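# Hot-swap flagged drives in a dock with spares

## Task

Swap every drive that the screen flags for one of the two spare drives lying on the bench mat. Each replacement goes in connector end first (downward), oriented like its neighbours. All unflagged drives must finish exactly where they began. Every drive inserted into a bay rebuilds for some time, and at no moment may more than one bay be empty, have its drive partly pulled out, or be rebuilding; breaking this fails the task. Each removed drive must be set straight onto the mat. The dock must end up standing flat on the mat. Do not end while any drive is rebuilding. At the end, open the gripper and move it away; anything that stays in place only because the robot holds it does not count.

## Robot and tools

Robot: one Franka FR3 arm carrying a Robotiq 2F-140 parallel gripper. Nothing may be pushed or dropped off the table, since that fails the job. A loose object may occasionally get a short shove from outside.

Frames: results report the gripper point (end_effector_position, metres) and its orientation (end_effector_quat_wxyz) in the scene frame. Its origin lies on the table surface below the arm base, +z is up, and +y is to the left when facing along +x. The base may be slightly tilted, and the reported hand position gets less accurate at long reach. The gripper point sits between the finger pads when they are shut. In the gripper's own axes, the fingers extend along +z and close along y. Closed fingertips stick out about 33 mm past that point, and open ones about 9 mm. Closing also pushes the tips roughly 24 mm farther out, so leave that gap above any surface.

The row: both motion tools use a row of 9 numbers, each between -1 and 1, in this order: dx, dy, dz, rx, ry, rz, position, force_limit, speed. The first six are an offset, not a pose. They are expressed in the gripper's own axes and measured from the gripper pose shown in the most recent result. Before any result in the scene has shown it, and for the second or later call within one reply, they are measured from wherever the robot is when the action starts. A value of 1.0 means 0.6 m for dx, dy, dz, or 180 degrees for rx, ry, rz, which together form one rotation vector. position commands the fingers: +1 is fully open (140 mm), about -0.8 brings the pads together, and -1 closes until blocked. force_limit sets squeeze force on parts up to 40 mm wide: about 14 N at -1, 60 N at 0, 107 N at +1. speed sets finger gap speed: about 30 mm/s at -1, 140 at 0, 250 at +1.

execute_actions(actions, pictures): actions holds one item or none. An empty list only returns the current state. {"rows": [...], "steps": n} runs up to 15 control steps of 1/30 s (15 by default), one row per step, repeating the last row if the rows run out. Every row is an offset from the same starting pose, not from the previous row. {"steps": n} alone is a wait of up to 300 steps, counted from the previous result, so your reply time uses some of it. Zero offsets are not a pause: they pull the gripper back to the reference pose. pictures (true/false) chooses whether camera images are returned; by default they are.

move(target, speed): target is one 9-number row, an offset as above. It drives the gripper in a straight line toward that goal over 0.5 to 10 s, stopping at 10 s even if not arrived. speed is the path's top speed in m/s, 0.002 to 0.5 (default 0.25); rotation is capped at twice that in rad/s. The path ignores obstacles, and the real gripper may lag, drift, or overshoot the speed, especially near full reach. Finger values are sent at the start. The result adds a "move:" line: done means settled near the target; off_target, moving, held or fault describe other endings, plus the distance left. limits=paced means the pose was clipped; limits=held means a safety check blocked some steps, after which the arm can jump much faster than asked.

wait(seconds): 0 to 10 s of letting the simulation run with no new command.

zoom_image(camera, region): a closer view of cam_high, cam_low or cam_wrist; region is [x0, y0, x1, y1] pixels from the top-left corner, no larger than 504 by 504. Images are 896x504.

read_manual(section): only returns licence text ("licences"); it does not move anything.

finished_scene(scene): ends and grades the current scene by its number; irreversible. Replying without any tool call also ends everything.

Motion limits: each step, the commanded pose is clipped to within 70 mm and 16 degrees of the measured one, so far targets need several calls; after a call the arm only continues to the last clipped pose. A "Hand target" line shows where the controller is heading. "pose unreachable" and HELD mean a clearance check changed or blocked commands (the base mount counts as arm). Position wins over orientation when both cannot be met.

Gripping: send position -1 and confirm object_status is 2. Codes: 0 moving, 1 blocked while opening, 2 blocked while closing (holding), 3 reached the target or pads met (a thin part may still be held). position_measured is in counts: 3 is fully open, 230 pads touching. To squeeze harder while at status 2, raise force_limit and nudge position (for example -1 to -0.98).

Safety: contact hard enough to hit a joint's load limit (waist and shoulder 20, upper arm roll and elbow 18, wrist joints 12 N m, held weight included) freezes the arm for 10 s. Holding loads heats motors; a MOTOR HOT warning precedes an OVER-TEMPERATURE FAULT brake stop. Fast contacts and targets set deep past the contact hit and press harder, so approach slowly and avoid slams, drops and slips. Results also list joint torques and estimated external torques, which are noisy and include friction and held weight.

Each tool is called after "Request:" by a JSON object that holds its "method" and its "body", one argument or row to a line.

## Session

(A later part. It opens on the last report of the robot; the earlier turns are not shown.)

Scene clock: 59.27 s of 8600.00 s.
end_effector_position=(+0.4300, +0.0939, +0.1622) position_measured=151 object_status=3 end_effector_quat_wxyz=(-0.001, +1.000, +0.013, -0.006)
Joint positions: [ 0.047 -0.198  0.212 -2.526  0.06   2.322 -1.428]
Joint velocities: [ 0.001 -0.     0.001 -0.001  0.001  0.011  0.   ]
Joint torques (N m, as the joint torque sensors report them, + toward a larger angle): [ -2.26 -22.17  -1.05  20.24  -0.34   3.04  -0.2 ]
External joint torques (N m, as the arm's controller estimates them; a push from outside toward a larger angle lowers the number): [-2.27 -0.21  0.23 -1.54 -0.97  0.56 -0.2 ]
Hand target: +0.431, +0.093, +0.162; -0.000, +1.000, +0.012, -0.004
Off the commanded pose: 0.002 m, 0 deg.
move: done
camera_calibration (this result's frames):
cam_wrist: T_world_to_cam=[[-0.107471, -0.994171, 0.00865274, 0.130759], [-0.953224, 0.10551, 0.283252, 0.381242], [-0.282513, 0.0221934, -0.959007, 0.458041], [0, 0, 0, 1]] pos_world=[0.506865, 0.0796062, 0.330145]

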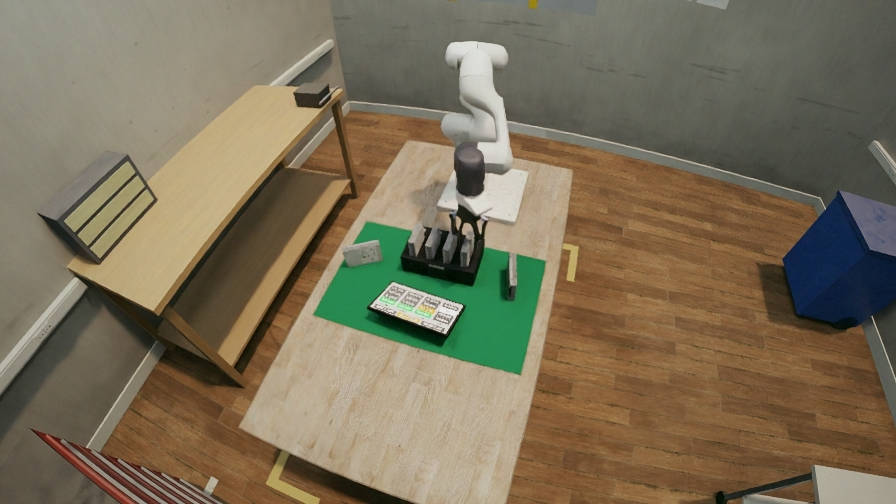

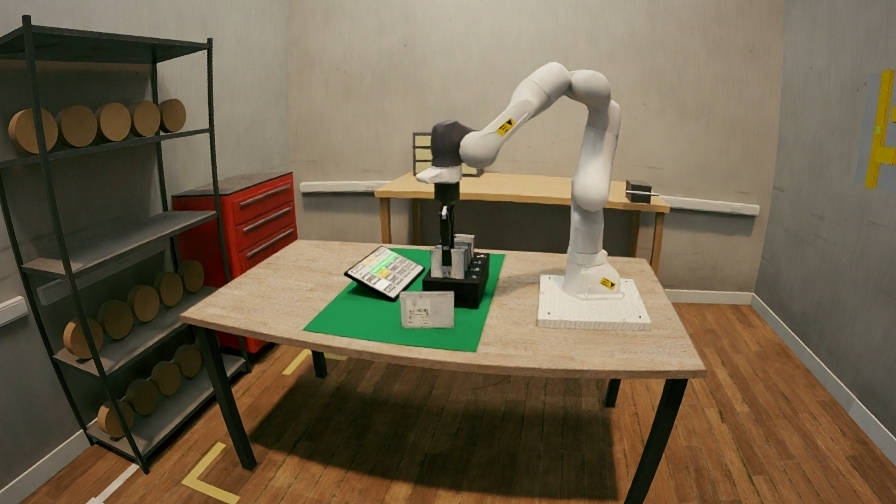

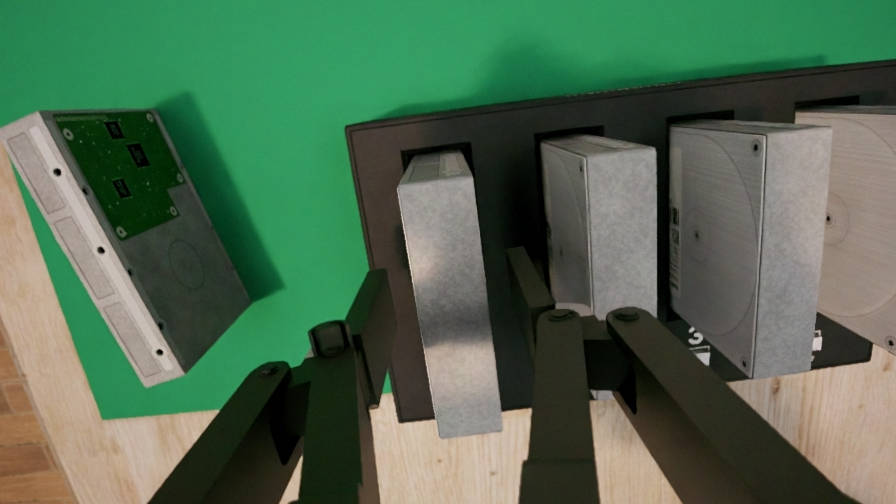

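Request:
{"method": "move", "body": {
  "target": [0,0,0,0,0,0,-1,0,-0.5]
}}

Request:
{"method": "move", "body": {
  "target": [0,0,-0.17,0,0,0,-1,0,-0.5],
  "speed": 0.05
}}

Scene clock: 63.00 s of 8600.00 s.
end_effector_position=(+0.4306, +0.0939, +0.1625) position_measured=194 object_status=2 end_effector_quat_wxyz=(-0.001, +1.000, +0.012, -0.005)
Joint positions: [ 0.047 -0.198  0.212 -2.526  0.06   2.324 -1.427]
Joint velocities: [ 0.001  0.001 -0.001 -0.    -0.    -0.     0.001]
Joint torques (N m, as the joint torque sensors report them, + toward a larger angle): [ -0.25 -23.54  -2.2   21.2    0.58   2.14  -0.46]
External joint torques (N m, as the arm's controller estimates them; a push from outside toward a larger angle lowers the number): [-0.3  -1.63 -0.96 -0.59 -0.05 -0.35 -0.46]
Hand target: +0.430, +0.094, +0.162; -0.001, +1.000, +0.013, -0.006
Off the commanded pose: 0.001 m, 0 deg.
move: done
camera_calibration (this result's frames):
cam_wrist: T_world_to_cam=[[-0.109426, -0.993961, 0.00823857, 0.131685], [-0.953578, 0.107312, 0.281376, 0.382097], [-0.280561, 0.0229337, -0.959562, 0.45762], [0, 0, 0, 1]] pos_world=[0.50716, 0.0793913, 0.330517]

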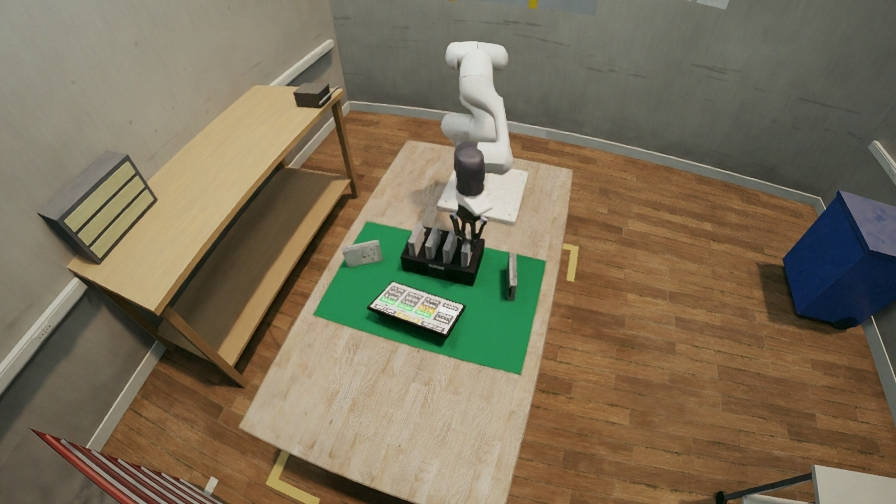

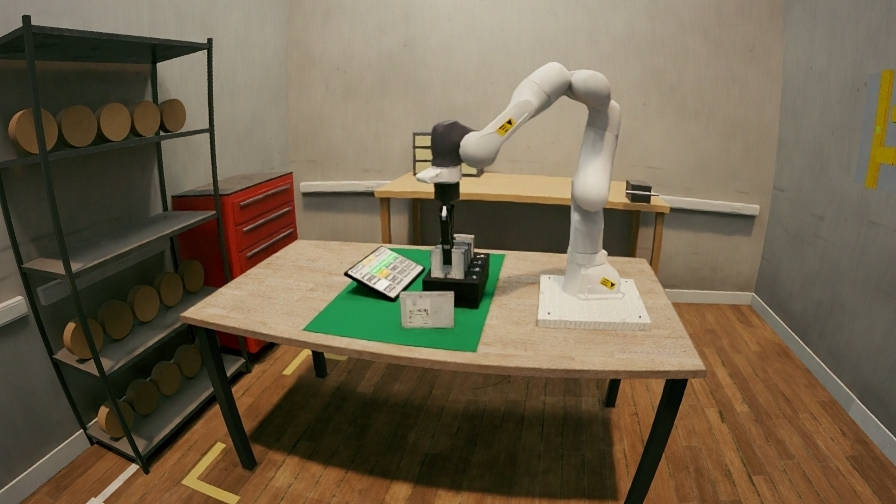

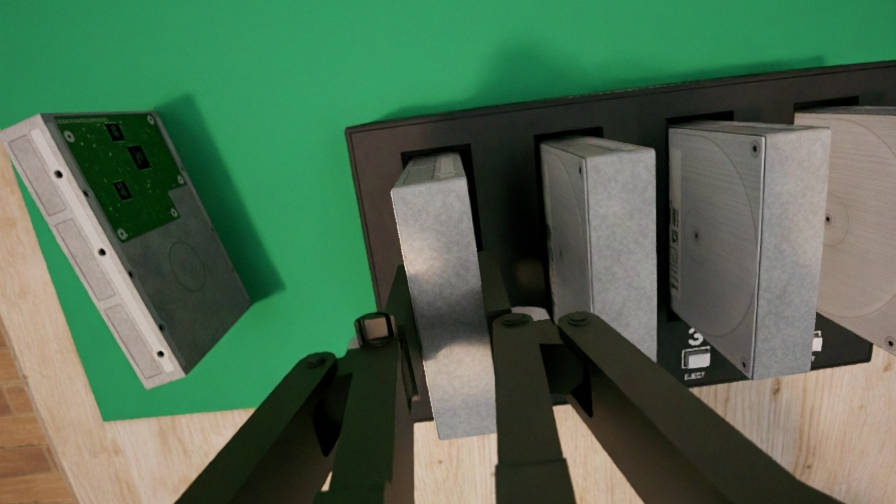

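Scene clock: 65.50 s of 8600.00 s.
end_effector_position=(+0.4305, +0.0954, +0.2608) position_measured=194 object_status=2 end_effector_quat_wxyz=(-0.001, +1.000, +0.012, -0.007)
Joint positions: [ 0.047 -0.327  0.2   -2.377  0.075  2.041 -1.438]
Joint velocities: [ 0.002 -0.    -0.001 -0.    -0.    -0.01   0.   ]
Joint torques (N m, as the joint torque sensors report them, + toward a larger angle): [ -0.06 -23.29  -3.72  24.82   1.53   2.22  -0.74]
External joint torques (N m, as the arm's controller estimates them; a push from outside toward a larger angle lowers the number): [-0.13 -3.65 -1.67  0.91  0.76 -0.27 -0.74]
Hand target: +0.432, +0.096, +0.265; -0.003, +1.000, +0.014, -0.005
Off the commanded pose: 0.004 m, 0 deg.
move: off_target
camera_calibration (this result's frames):
cam_wrist: T_world_to_cam=[[-0.109925, -0.993895, 0.00944694, 0.132346], [-0.951943, 0.108009, 0.2866, 0.35204], [-0.28587, 0.0225115, -0.958004, 0.553811], [0, 0, 0, 1]] pos_world=[0.507988, 0.0810472, 0.428408]

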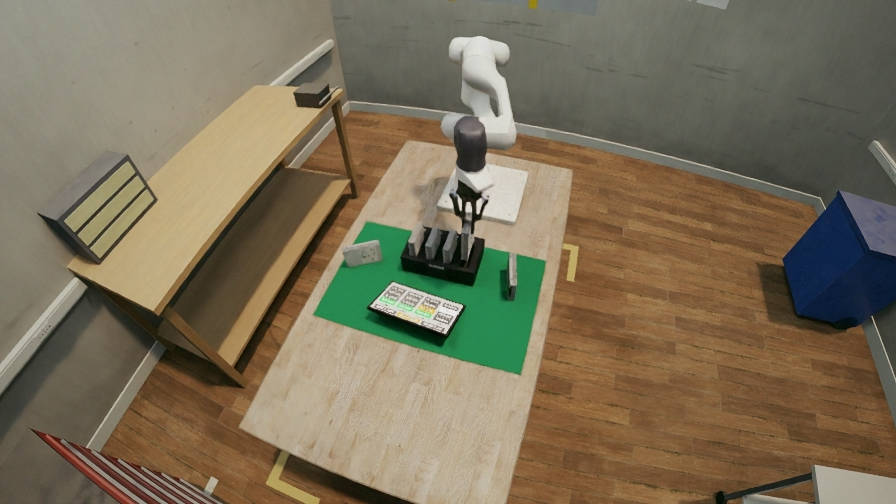

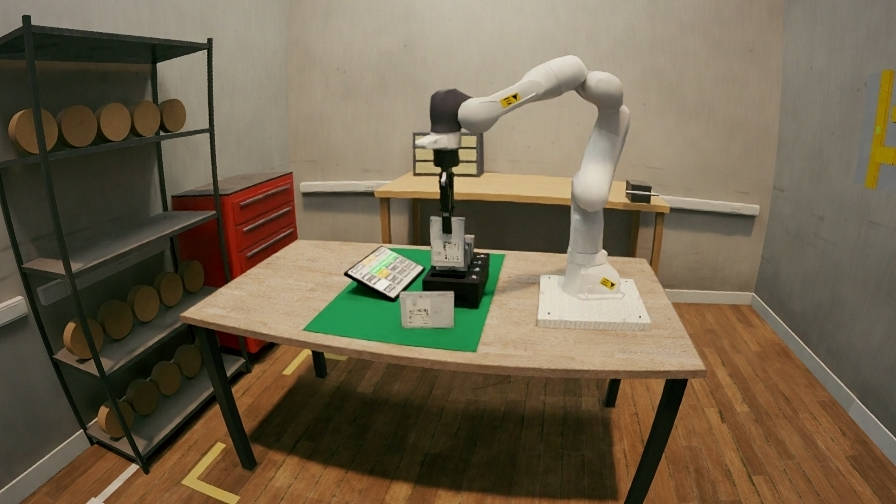

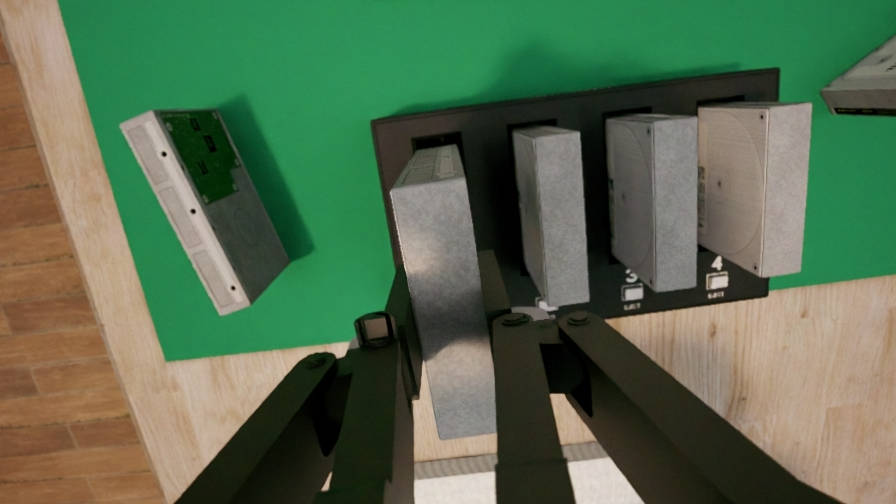

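Request:
{"method": "move", "body": {
  "target": [0.34,-0.25,0,0,0.004,0.5,-1,0,-0.5],
  "speed": 0.3
}}

Request:
{"method": "move", "body": {
  "target": [0,0,0.175,0,0,0,-1,0,-0.5],
  "speed": 0.08
}}

Request:
{"method": "zoom_image", "body": {
  "camera": "cam_low",
  "region": [300, 220, 480, 350]
}}

Scene clock: 76.93 s of 8600.00 s.
end_effector_position=(+0.6292, +0.2481, +0.2486) position_measured=194 object_status=2 end_effector_quat_wxyz=(+0.011, +0.722, -0.692, -0.000)
Joint positions: [ 0.29   0.426  0.168 -1.48  -0.084  1.88   0.383]
Joint velocities: [ 0.001  0.001 -0.001  0.001 -0.001 -0.003  0.027]
Joint torques (N m, as the joint torque sensors report them, + toward a larger angle): [  0.28 -49.62   1.94  26.25   1.11   2.21   0.13]
External joint torques (N m, as the arm's controller estimates them; a push from outside toward a larger angle lowers the number): [ 0.14 -4.69 -0.67  2.09  0.38 -0.2   0.13]
Hand target: +0.631, +0.249, +0.253; +0.008, +0.717, -0.697, +0.001
Off the commanded pose: 0.010 m, 1 deg.
move: off_target
camera_calibration (this result's frames):
cam_wrist: T_world_to_cam=[[-0.995497, 0.0916646, 0.0241598, 0.590223], [0.0947948, 0.962062, 0.255833, -0.334699], [0.00020758, 0.256971, -0.966419, 0.359396], [0, 0, 0, 1]] pos_world=[0.619218, 0.175545, 0.418695]

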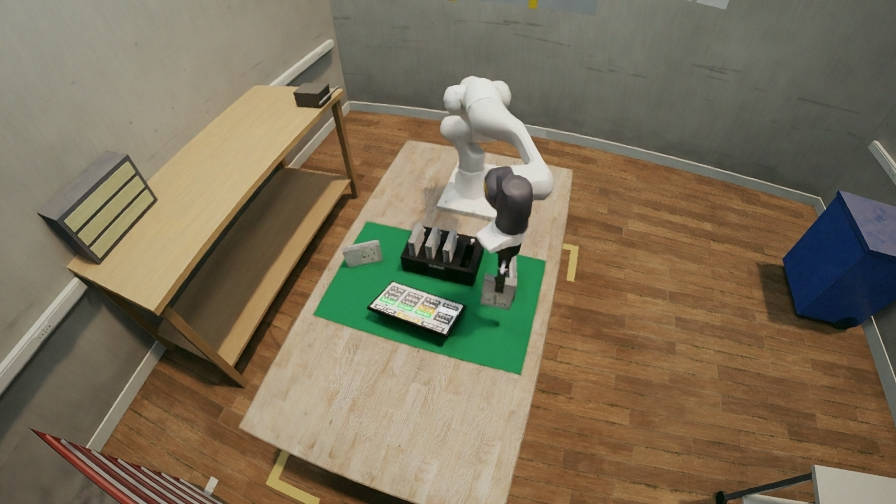

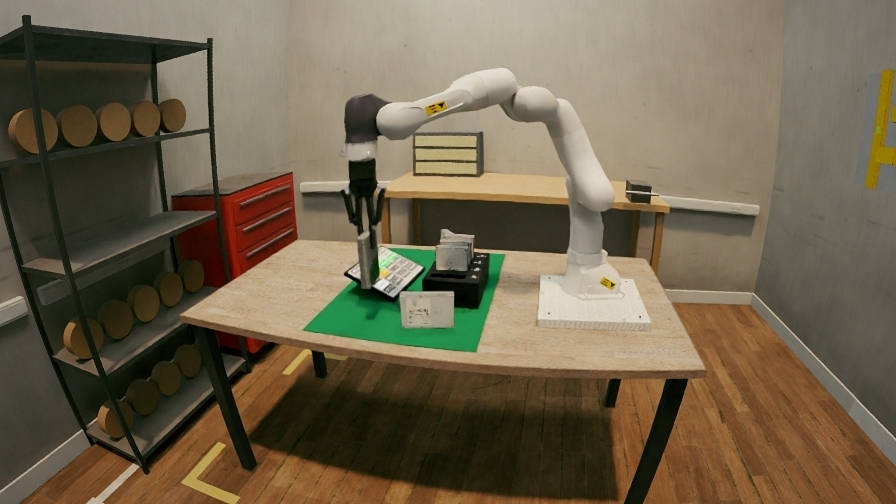

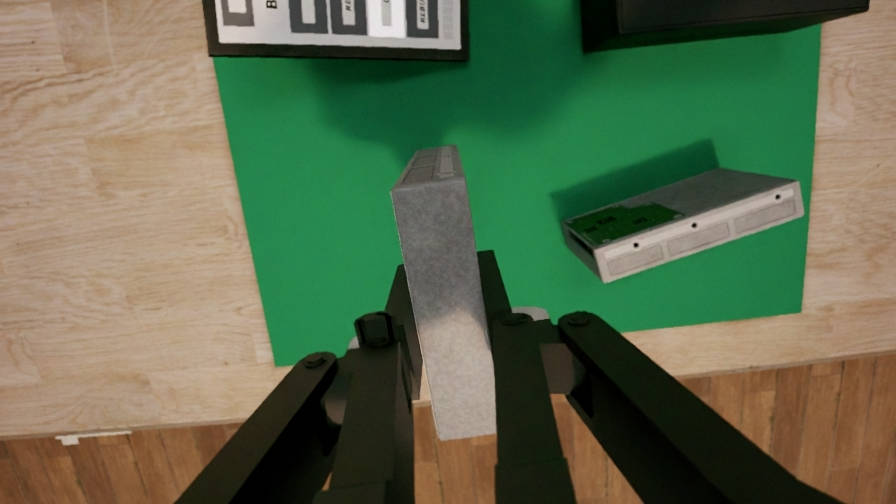

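Scene clock: 78.77 s of 8600.00 s.
end_effector_position=(+0.6230, +0.2436, +0.1392) position_measured=194 object_status=2 end_effector_quat_wxyz=(+0.017, +0.723, -0.691, -0.004)
Joint positions: [ 0.29   0.506  0.155 -1.639 -0.097  2.103  0.388]
Joint velocities: [ 0.     0.    -0.001 -0.     0.     0.011  0.002]
Joint torques (N m, as the joint torque sensors report them, + toward a larger angle): [ -0.01 -50.27   1.61  23.9   -0.35   3.38   0.12]
External joint torques (N m, as the arm's controller estimates them; a push from outside toward a larger angle lowers the number): [ 0.12 -3.8  -1.11  0.59 -1.01  0.99  0.11]
Hand target: +0.628, +0.244, +0.144; +0.012, +0.721, -0.693, +0.001
Off the commanded pose: 0.007 m, 1 deg.
move: off_target
camera_calibration (this result's frames):
cam_wrist: T_world_to_cam=[[-0.995286, 0.089063, 0.038387, 0.585674], [0.0958786, 0.963166, 0.251233, -0.302079], [-0.0145975, 0.253729, -0.967165, 0.265039], [0, 0, 0, 1]] pos_world=[0.615745, 0.171542, 0.309746]

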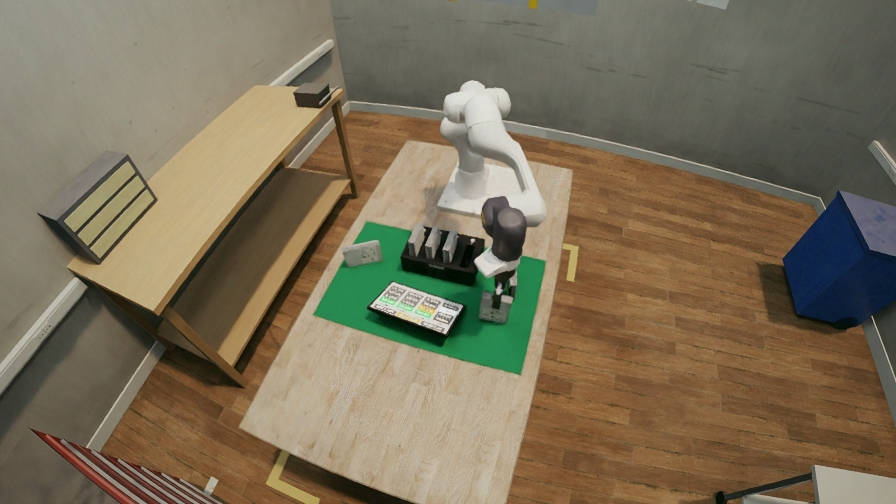

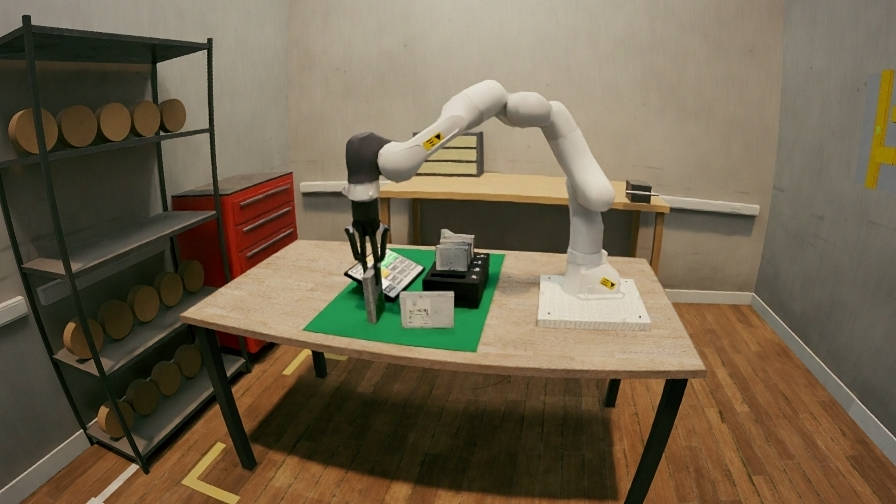

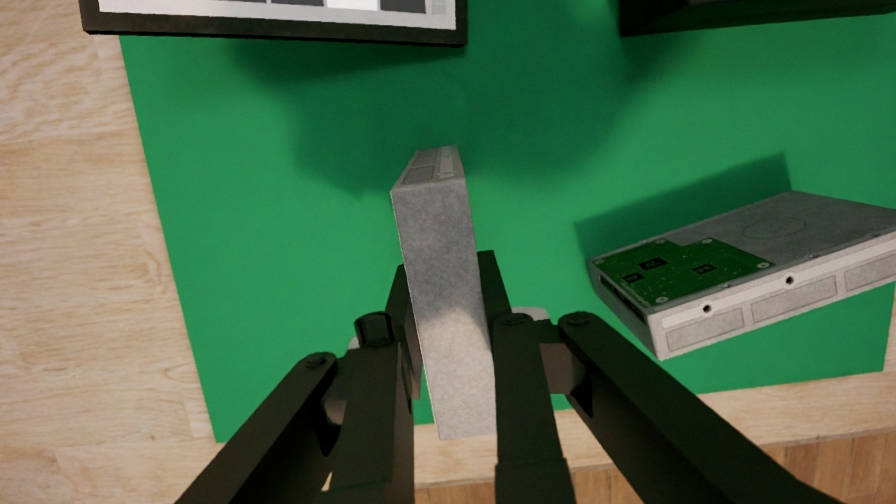

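Region (300, 220, 480, 350) of cam_low's 896x504 image, scaled by 2.800, with more detail than that image has.

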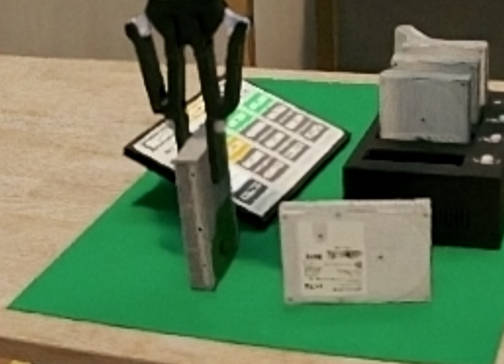

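Request:
{"method": "move", "body": {
  "target": [0,0,0.004,0.01,-0.006,0,-1,0,-0.5],
  "speed": 0.01
}}

Scene clock: 86.43 s of 8600.00 s.
end_effector_position=(+0.6201, +0.2414, +0.1375) position_measured=194 object_status=2 end_effector_quat_wxyz=(+0.005, +0.722, -0.692, -0.001)
Joint positions: [ 0.284  0.475  0.155 -1.699 -0.092  2.158  0.386]
Joint velocities: [ 0.    -0.003  0.001 -0.003  0.     0.004 -0.005]
Joint torques (N m, as the joint torque sensors report them, + toward a larger angle): [ -1.41 -45.85   3.57  21.45   1.43   4.43  -0.51]
External joint torques (N m, as the arm's controller estimates them; a push from outside toward a larger angle lowers the number): [-1.55 -0.29  0.77 -1.78  0.77  1.96 -0.51]
Hand target: +0.623, +0.243, +0.137; -0.000, +0.723, -0.691, -0.000
Off the commanded pose: 0.004 m, 1 deg.
move: off_target
camera_calibration (this result's frames):
cam_wrist: T_world_to_cam=[[-0.995625, 0.0918186, 0.0173444, 0.58549], [0.0931264, 0.959763, 0.264921, -0.298567], [0.00767808, 0.265377, -0.964114, 0.246807], [0, 0, 0, 1]] pos_world=[0.608838, 0.167298, 0.306892]

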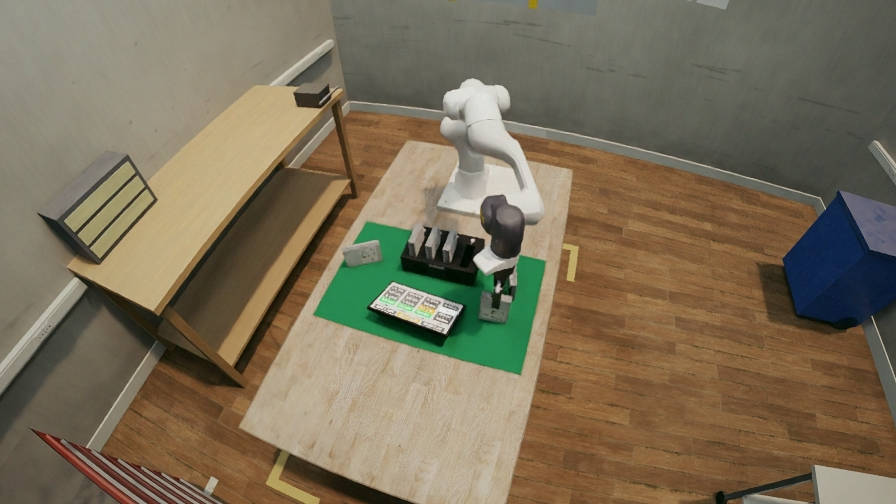

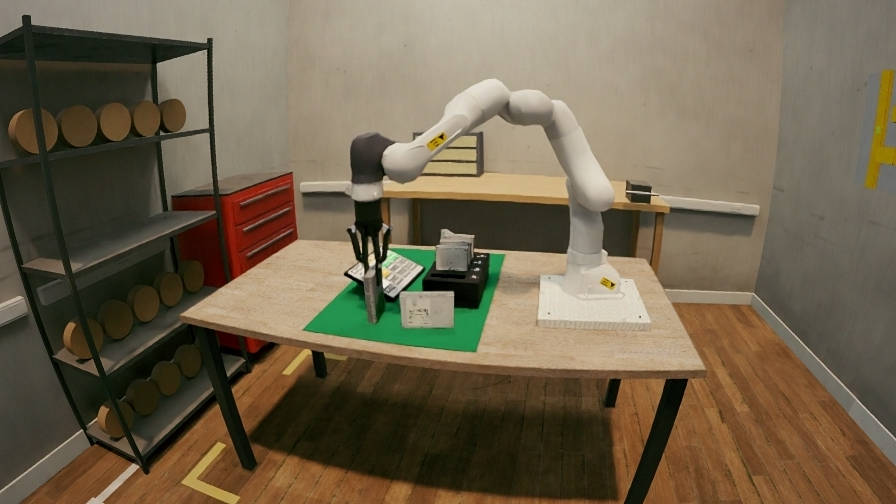

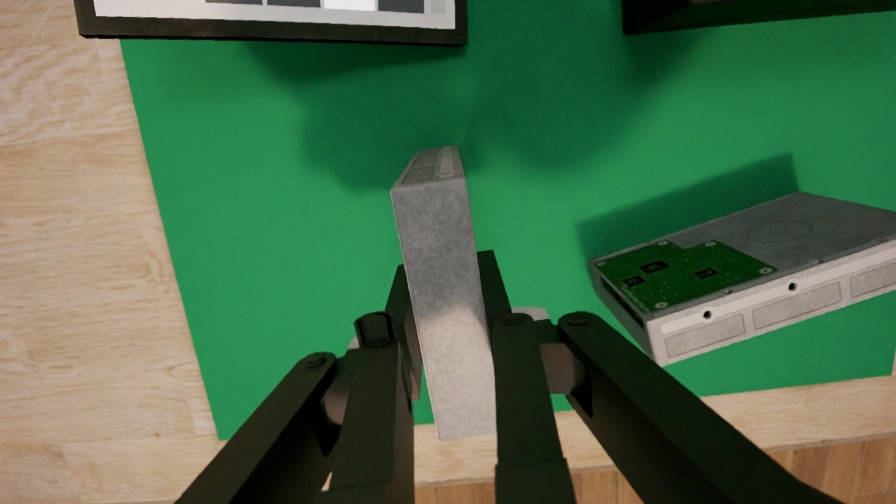

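Request:
{"method": "move", "body": {
  "target": [0,0,0,0,0,0,0,0,0]
}}

Request:
{"method": "move", "body": {
  "target": [0,0,-0.11,0,0,0,0,0,0],
  "speed": 0.15
}}

Request:
{"method": "move", "body": {
  "target": [-0.039,0.345,0,0,0,-0.558,0,0,0],
  "speed": 0.4
}}

Request:
{"method": "move", "body": {
  "target": [0,0,0.04,0,0.25,0,0,0,0],
  "speed": 0.3
}}

Scene clock: 96.43 s of 8600.00 s.
end_effector_position=(+0.6201, +0.2412, +0.1375) position_measured=129 object_status=3 end_effector_quat_wxyz=(+0.005, +0.722, -0.692, -0.001)
Joint positions: [ 0.284  0.474  0.155 -1.7   -0.091  2.158  0.385]
Joint velocities: [ 0.001  0.     0.001 -0.     0.001  0.    -0.   ]
Joint torques (N m, as the joint torque sensors report them, + toward a larger angle): [ -0.47 -47.22   2.35  22.75   0.52   2.4   -0.31]
External joint torques (N m, as the arm's controller estimates them; a push from outside toward a larger angle lowers the number): [-0.79 -1.81 -0.59 -0.39 -0.14 -0.05 -0.31]
Hand target: +0.620, +0.241, +0.137; +0.005, +0.722, -0.692, -0.001
Off the commanded pose: 0.000 m, 0 deg.
move: done
camera_calibration (this result's frames):
cam_wrist: T_world_to_cam=[[-0.995693, 0.0910828, 0.0173262, 0.585649], [0.0924103, 0.959764, 0.265168, -0.298063], [0.00752309, 0.265626, -0.964047, 0.246909], [0, 0, 0, 1]] pos_world=[0.608813, 0.167142, 0.306922]

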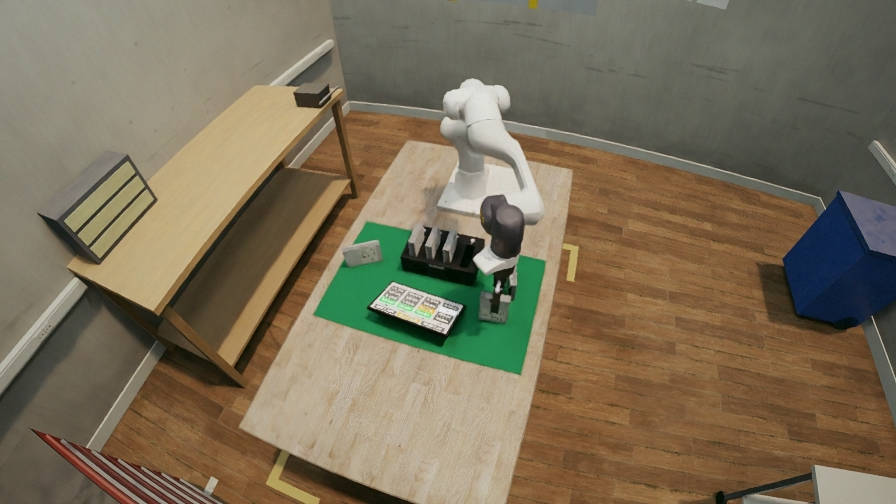

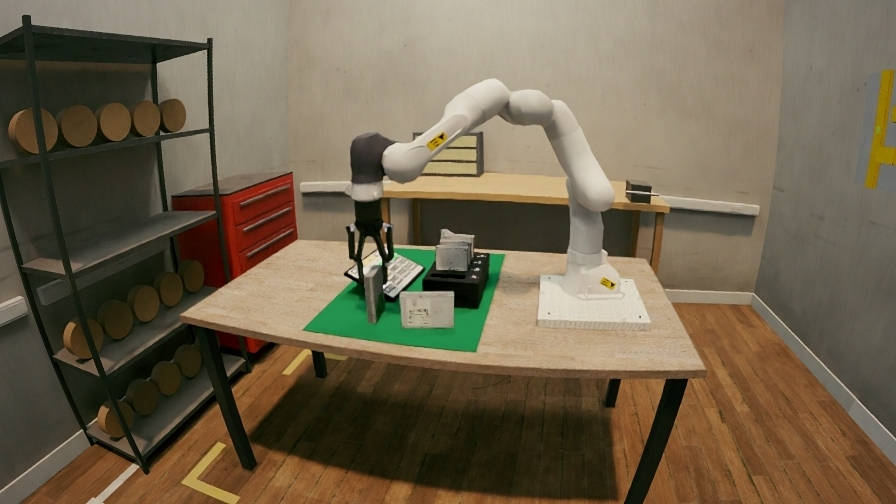

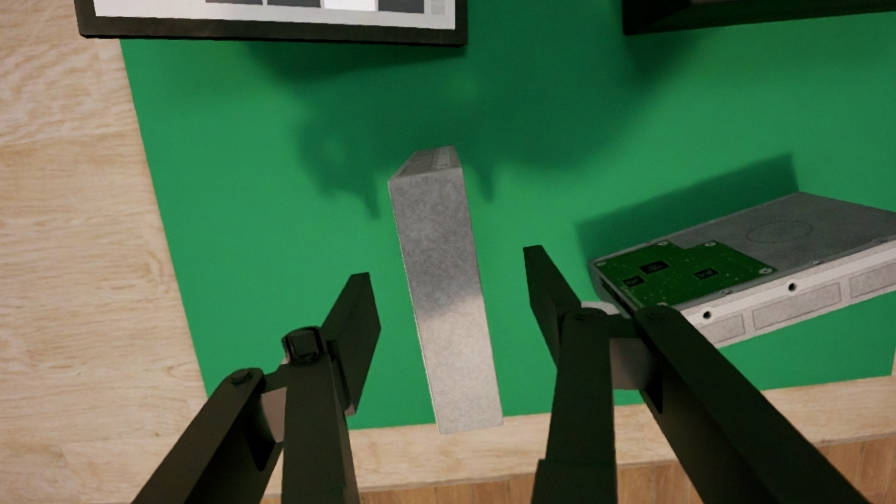

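Scene clock: 97.50 s of 8600.00 s.
end_effector_position=(+0.6228, +0.2422, +0.2047) position_measured=129 object_status=3 end_effector_quat_wxyz=(+0.003, +0.721, -0.693, +0.002)
Joint positions: [ 0.284  0.408  0.159 -1.624 -0.079  2.024  0.382]
Joint velocities: [ 0.    -0.001  0.001  0.002 -0.001 -0.008 -0.001]
Joint torques (N m, as the joint torque sensors report them, + toward a larger angle): [ -1.44 -45.88   4.    23.13   1.57   1.71  -0.7 ]
External joint torques (N m, as the arm's controller estimates them; a push from outside toward a larger angle lowers the number): [-1.71 -1.47  1.43 -0.89  0.86 -0.78 -0.7 ]
Hand target: +0.621, +0.243, +0.204; +0.005, +0.723, -0.691, -0.001
Off the commanded pose: 0.003 m, 0 deg.
move: done
camera_calibration (this result's frames):
cam_wrist: T_world_to_cam=[[-0.995336, 0.0959203, 0.0102559, 0.58723], [0.0951833, 0.959239, 0.266083, -0.31878], [0.0156849, 0.265818, -0.963895, 0.306209], [0, 0, 0, 1]] pos_world=[0.610031, 0.168063, 0.373952]

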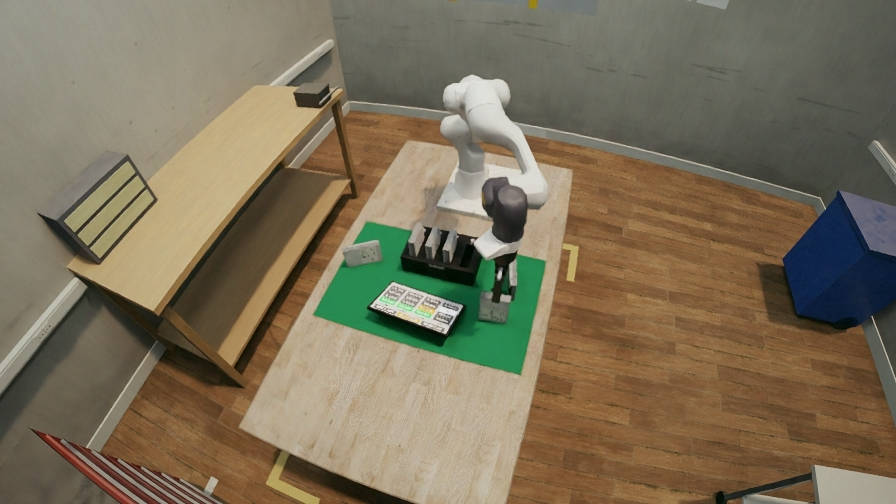

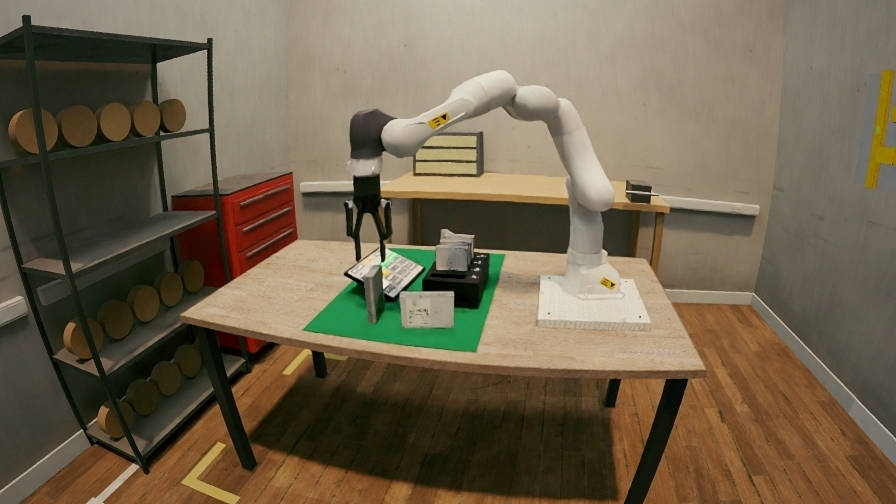

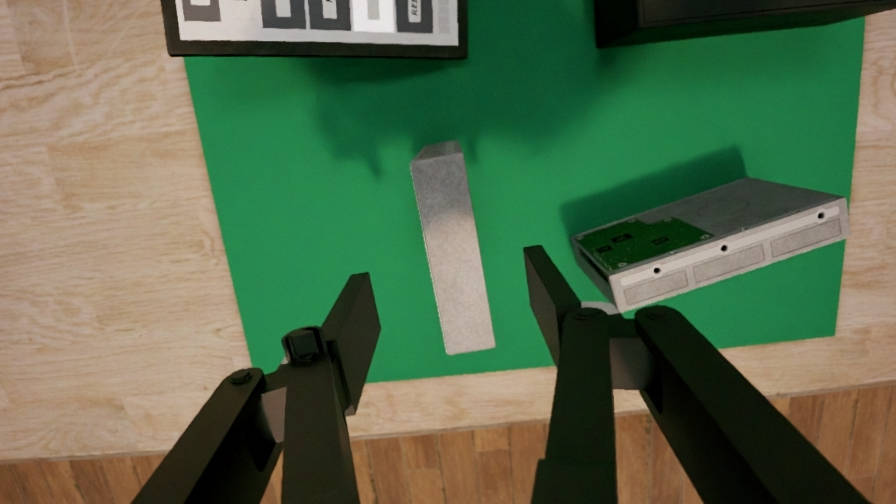

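Scene clock: 100.93 s of 8600.00 s.
end_effector_position=(+0.4144, +0.2584, +0.2052) position_measured=129 object_status=3 end_effector_quat_wxyz=(+0.003, +0.995, +0.102, -0.003)
Joint positions: [ 0.236 -0.128  0.362 -2.322  0.049  2.194 -1.253]
Joint velocities: [ 0.001 -0.001  0.    -0.001  0.001  0.    -0.028]
Joint torques (N m, as the joint torque sensors report them, + toward a larger angle): [  0.28 -25.96  -3.41  21.89   1.55   3.11  -0.59]
External joint torques (N m, as the arm's controller estimates them; a push from outside toward a larger angle lowers the number): [ 0.13 -1.61 -2.14 -1.19  0.86  0.59 -0.59]
Hand target: +0.415, +0.259, +0.206; +0.001, +0.994, +0.109, -0.002
Off the commanded pose: 0.001 m, 1 deg.
move: done; limits=paced
camera_calibration (this result's frames):
cam_wrist: T_world_to_cam=[[0.0702213, -0.997404, 0.0159286, 0.217988], [-0.958438, -0.0630342, 0.27825, 0.383662], [-0.276524, -0.0348056, -0.960377, 0.503698], [0, 0, 0, 1]] pos_world=[0.491693, 0.259138, 0.373514]

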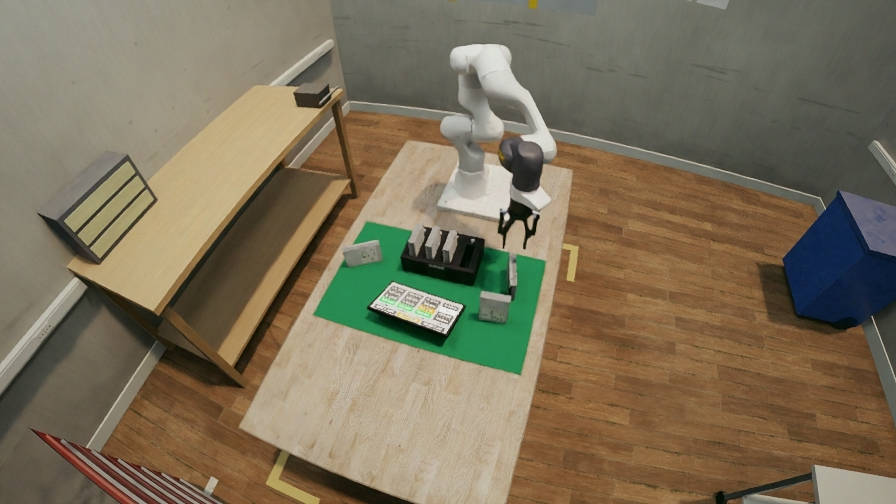

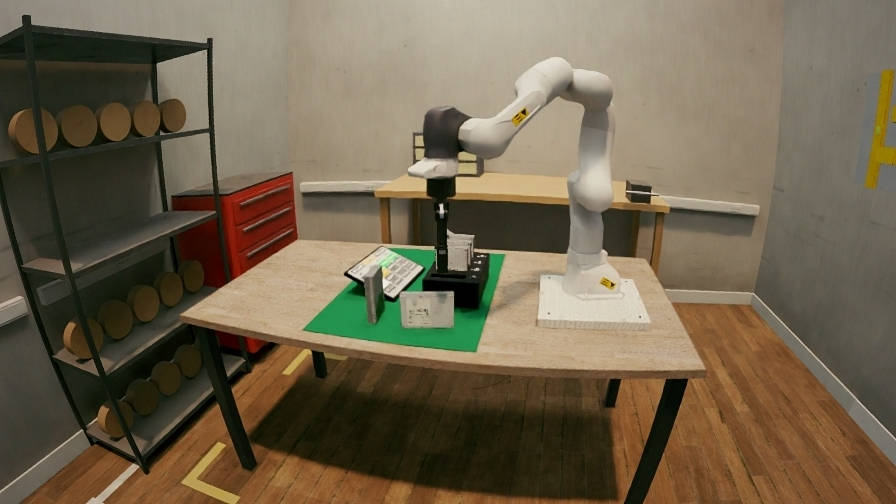

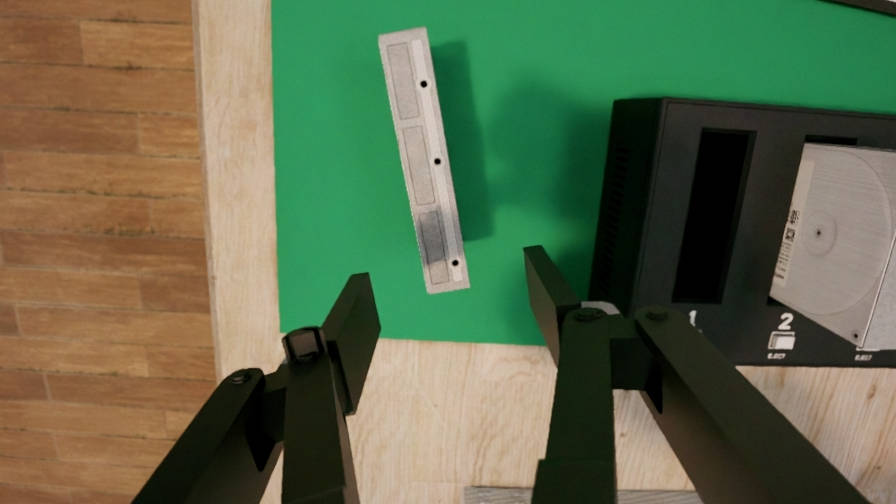

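Scene clock: 103.23 s of 8600.00 s.
end_effector_position=(+0.4151, +0.2560, +0.1847) position_measured=129 object_status=3 end_effector_quat_wxyz=(-0.030, +0.919, +0.101, +0.380)
Joint positions: [-0.236 -0.542  1.109 -3.021  0.055  3.392 -0.924]
Joint velocities: [-0.002  0.001  0.009  0.     0.021  0.012  0.008]
Joint torques (N m, as the joint torque sensors report them, + toward a larger angle): [-2.32 -1.31 -8.48 13.02  2.54  3.92  0.05]
External joint torques (N m, as the arm's controller estimates them; a push from outside toward a larger angle lowers the number): [-2.36 -1.06  0.6  -2.    0.89  0.79  0.02]
Hand target: +0.416, +0.256, +0.186; -0.033, +0.919, +0.095, +0.382
Off the commanded pose: 0.004 m, 1 deg.
move: off_target
camera_calibration (this result's frames):
cam_wrist: T_world_to_cam=[[0.107723, -0.991951, -0.0665505, 0.214157], [-0.874743, -0.0627577, -0.480505, 0.495118], [0.472461, 0.109976, -0.874463, 0.120293], [0, 0, 0, 1]] pos_world=[0.353197, 0.230277, 0.357351]

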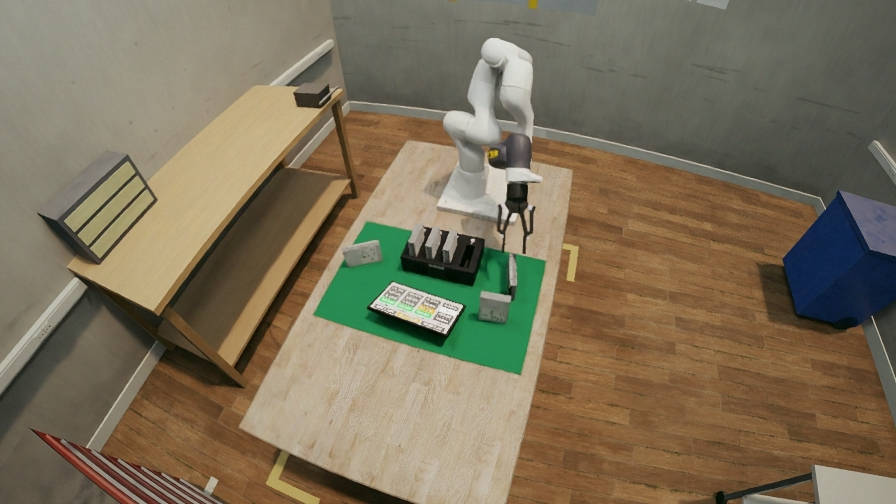

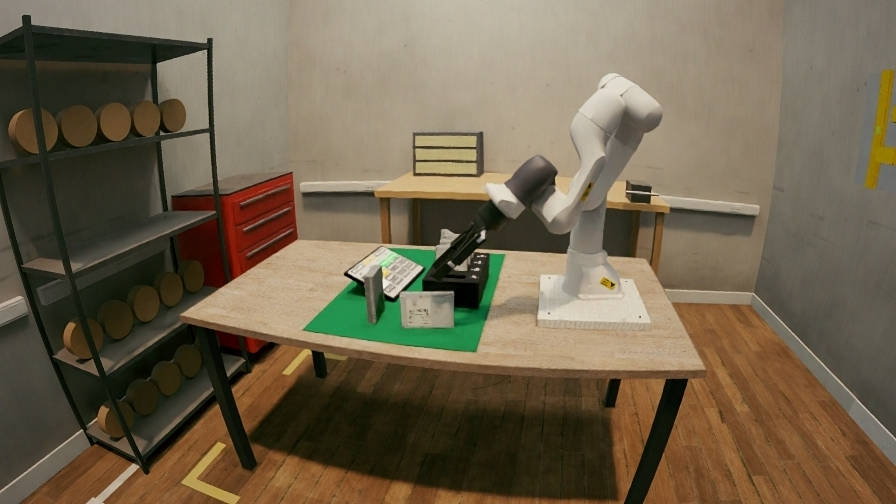

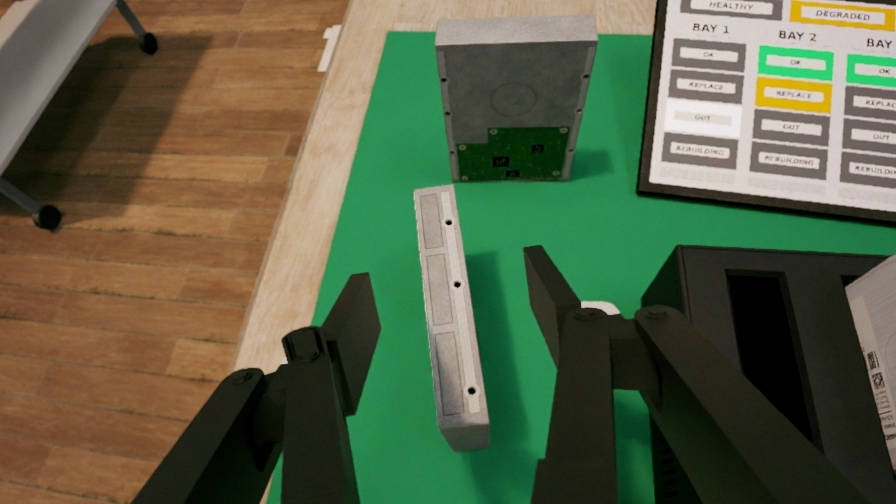

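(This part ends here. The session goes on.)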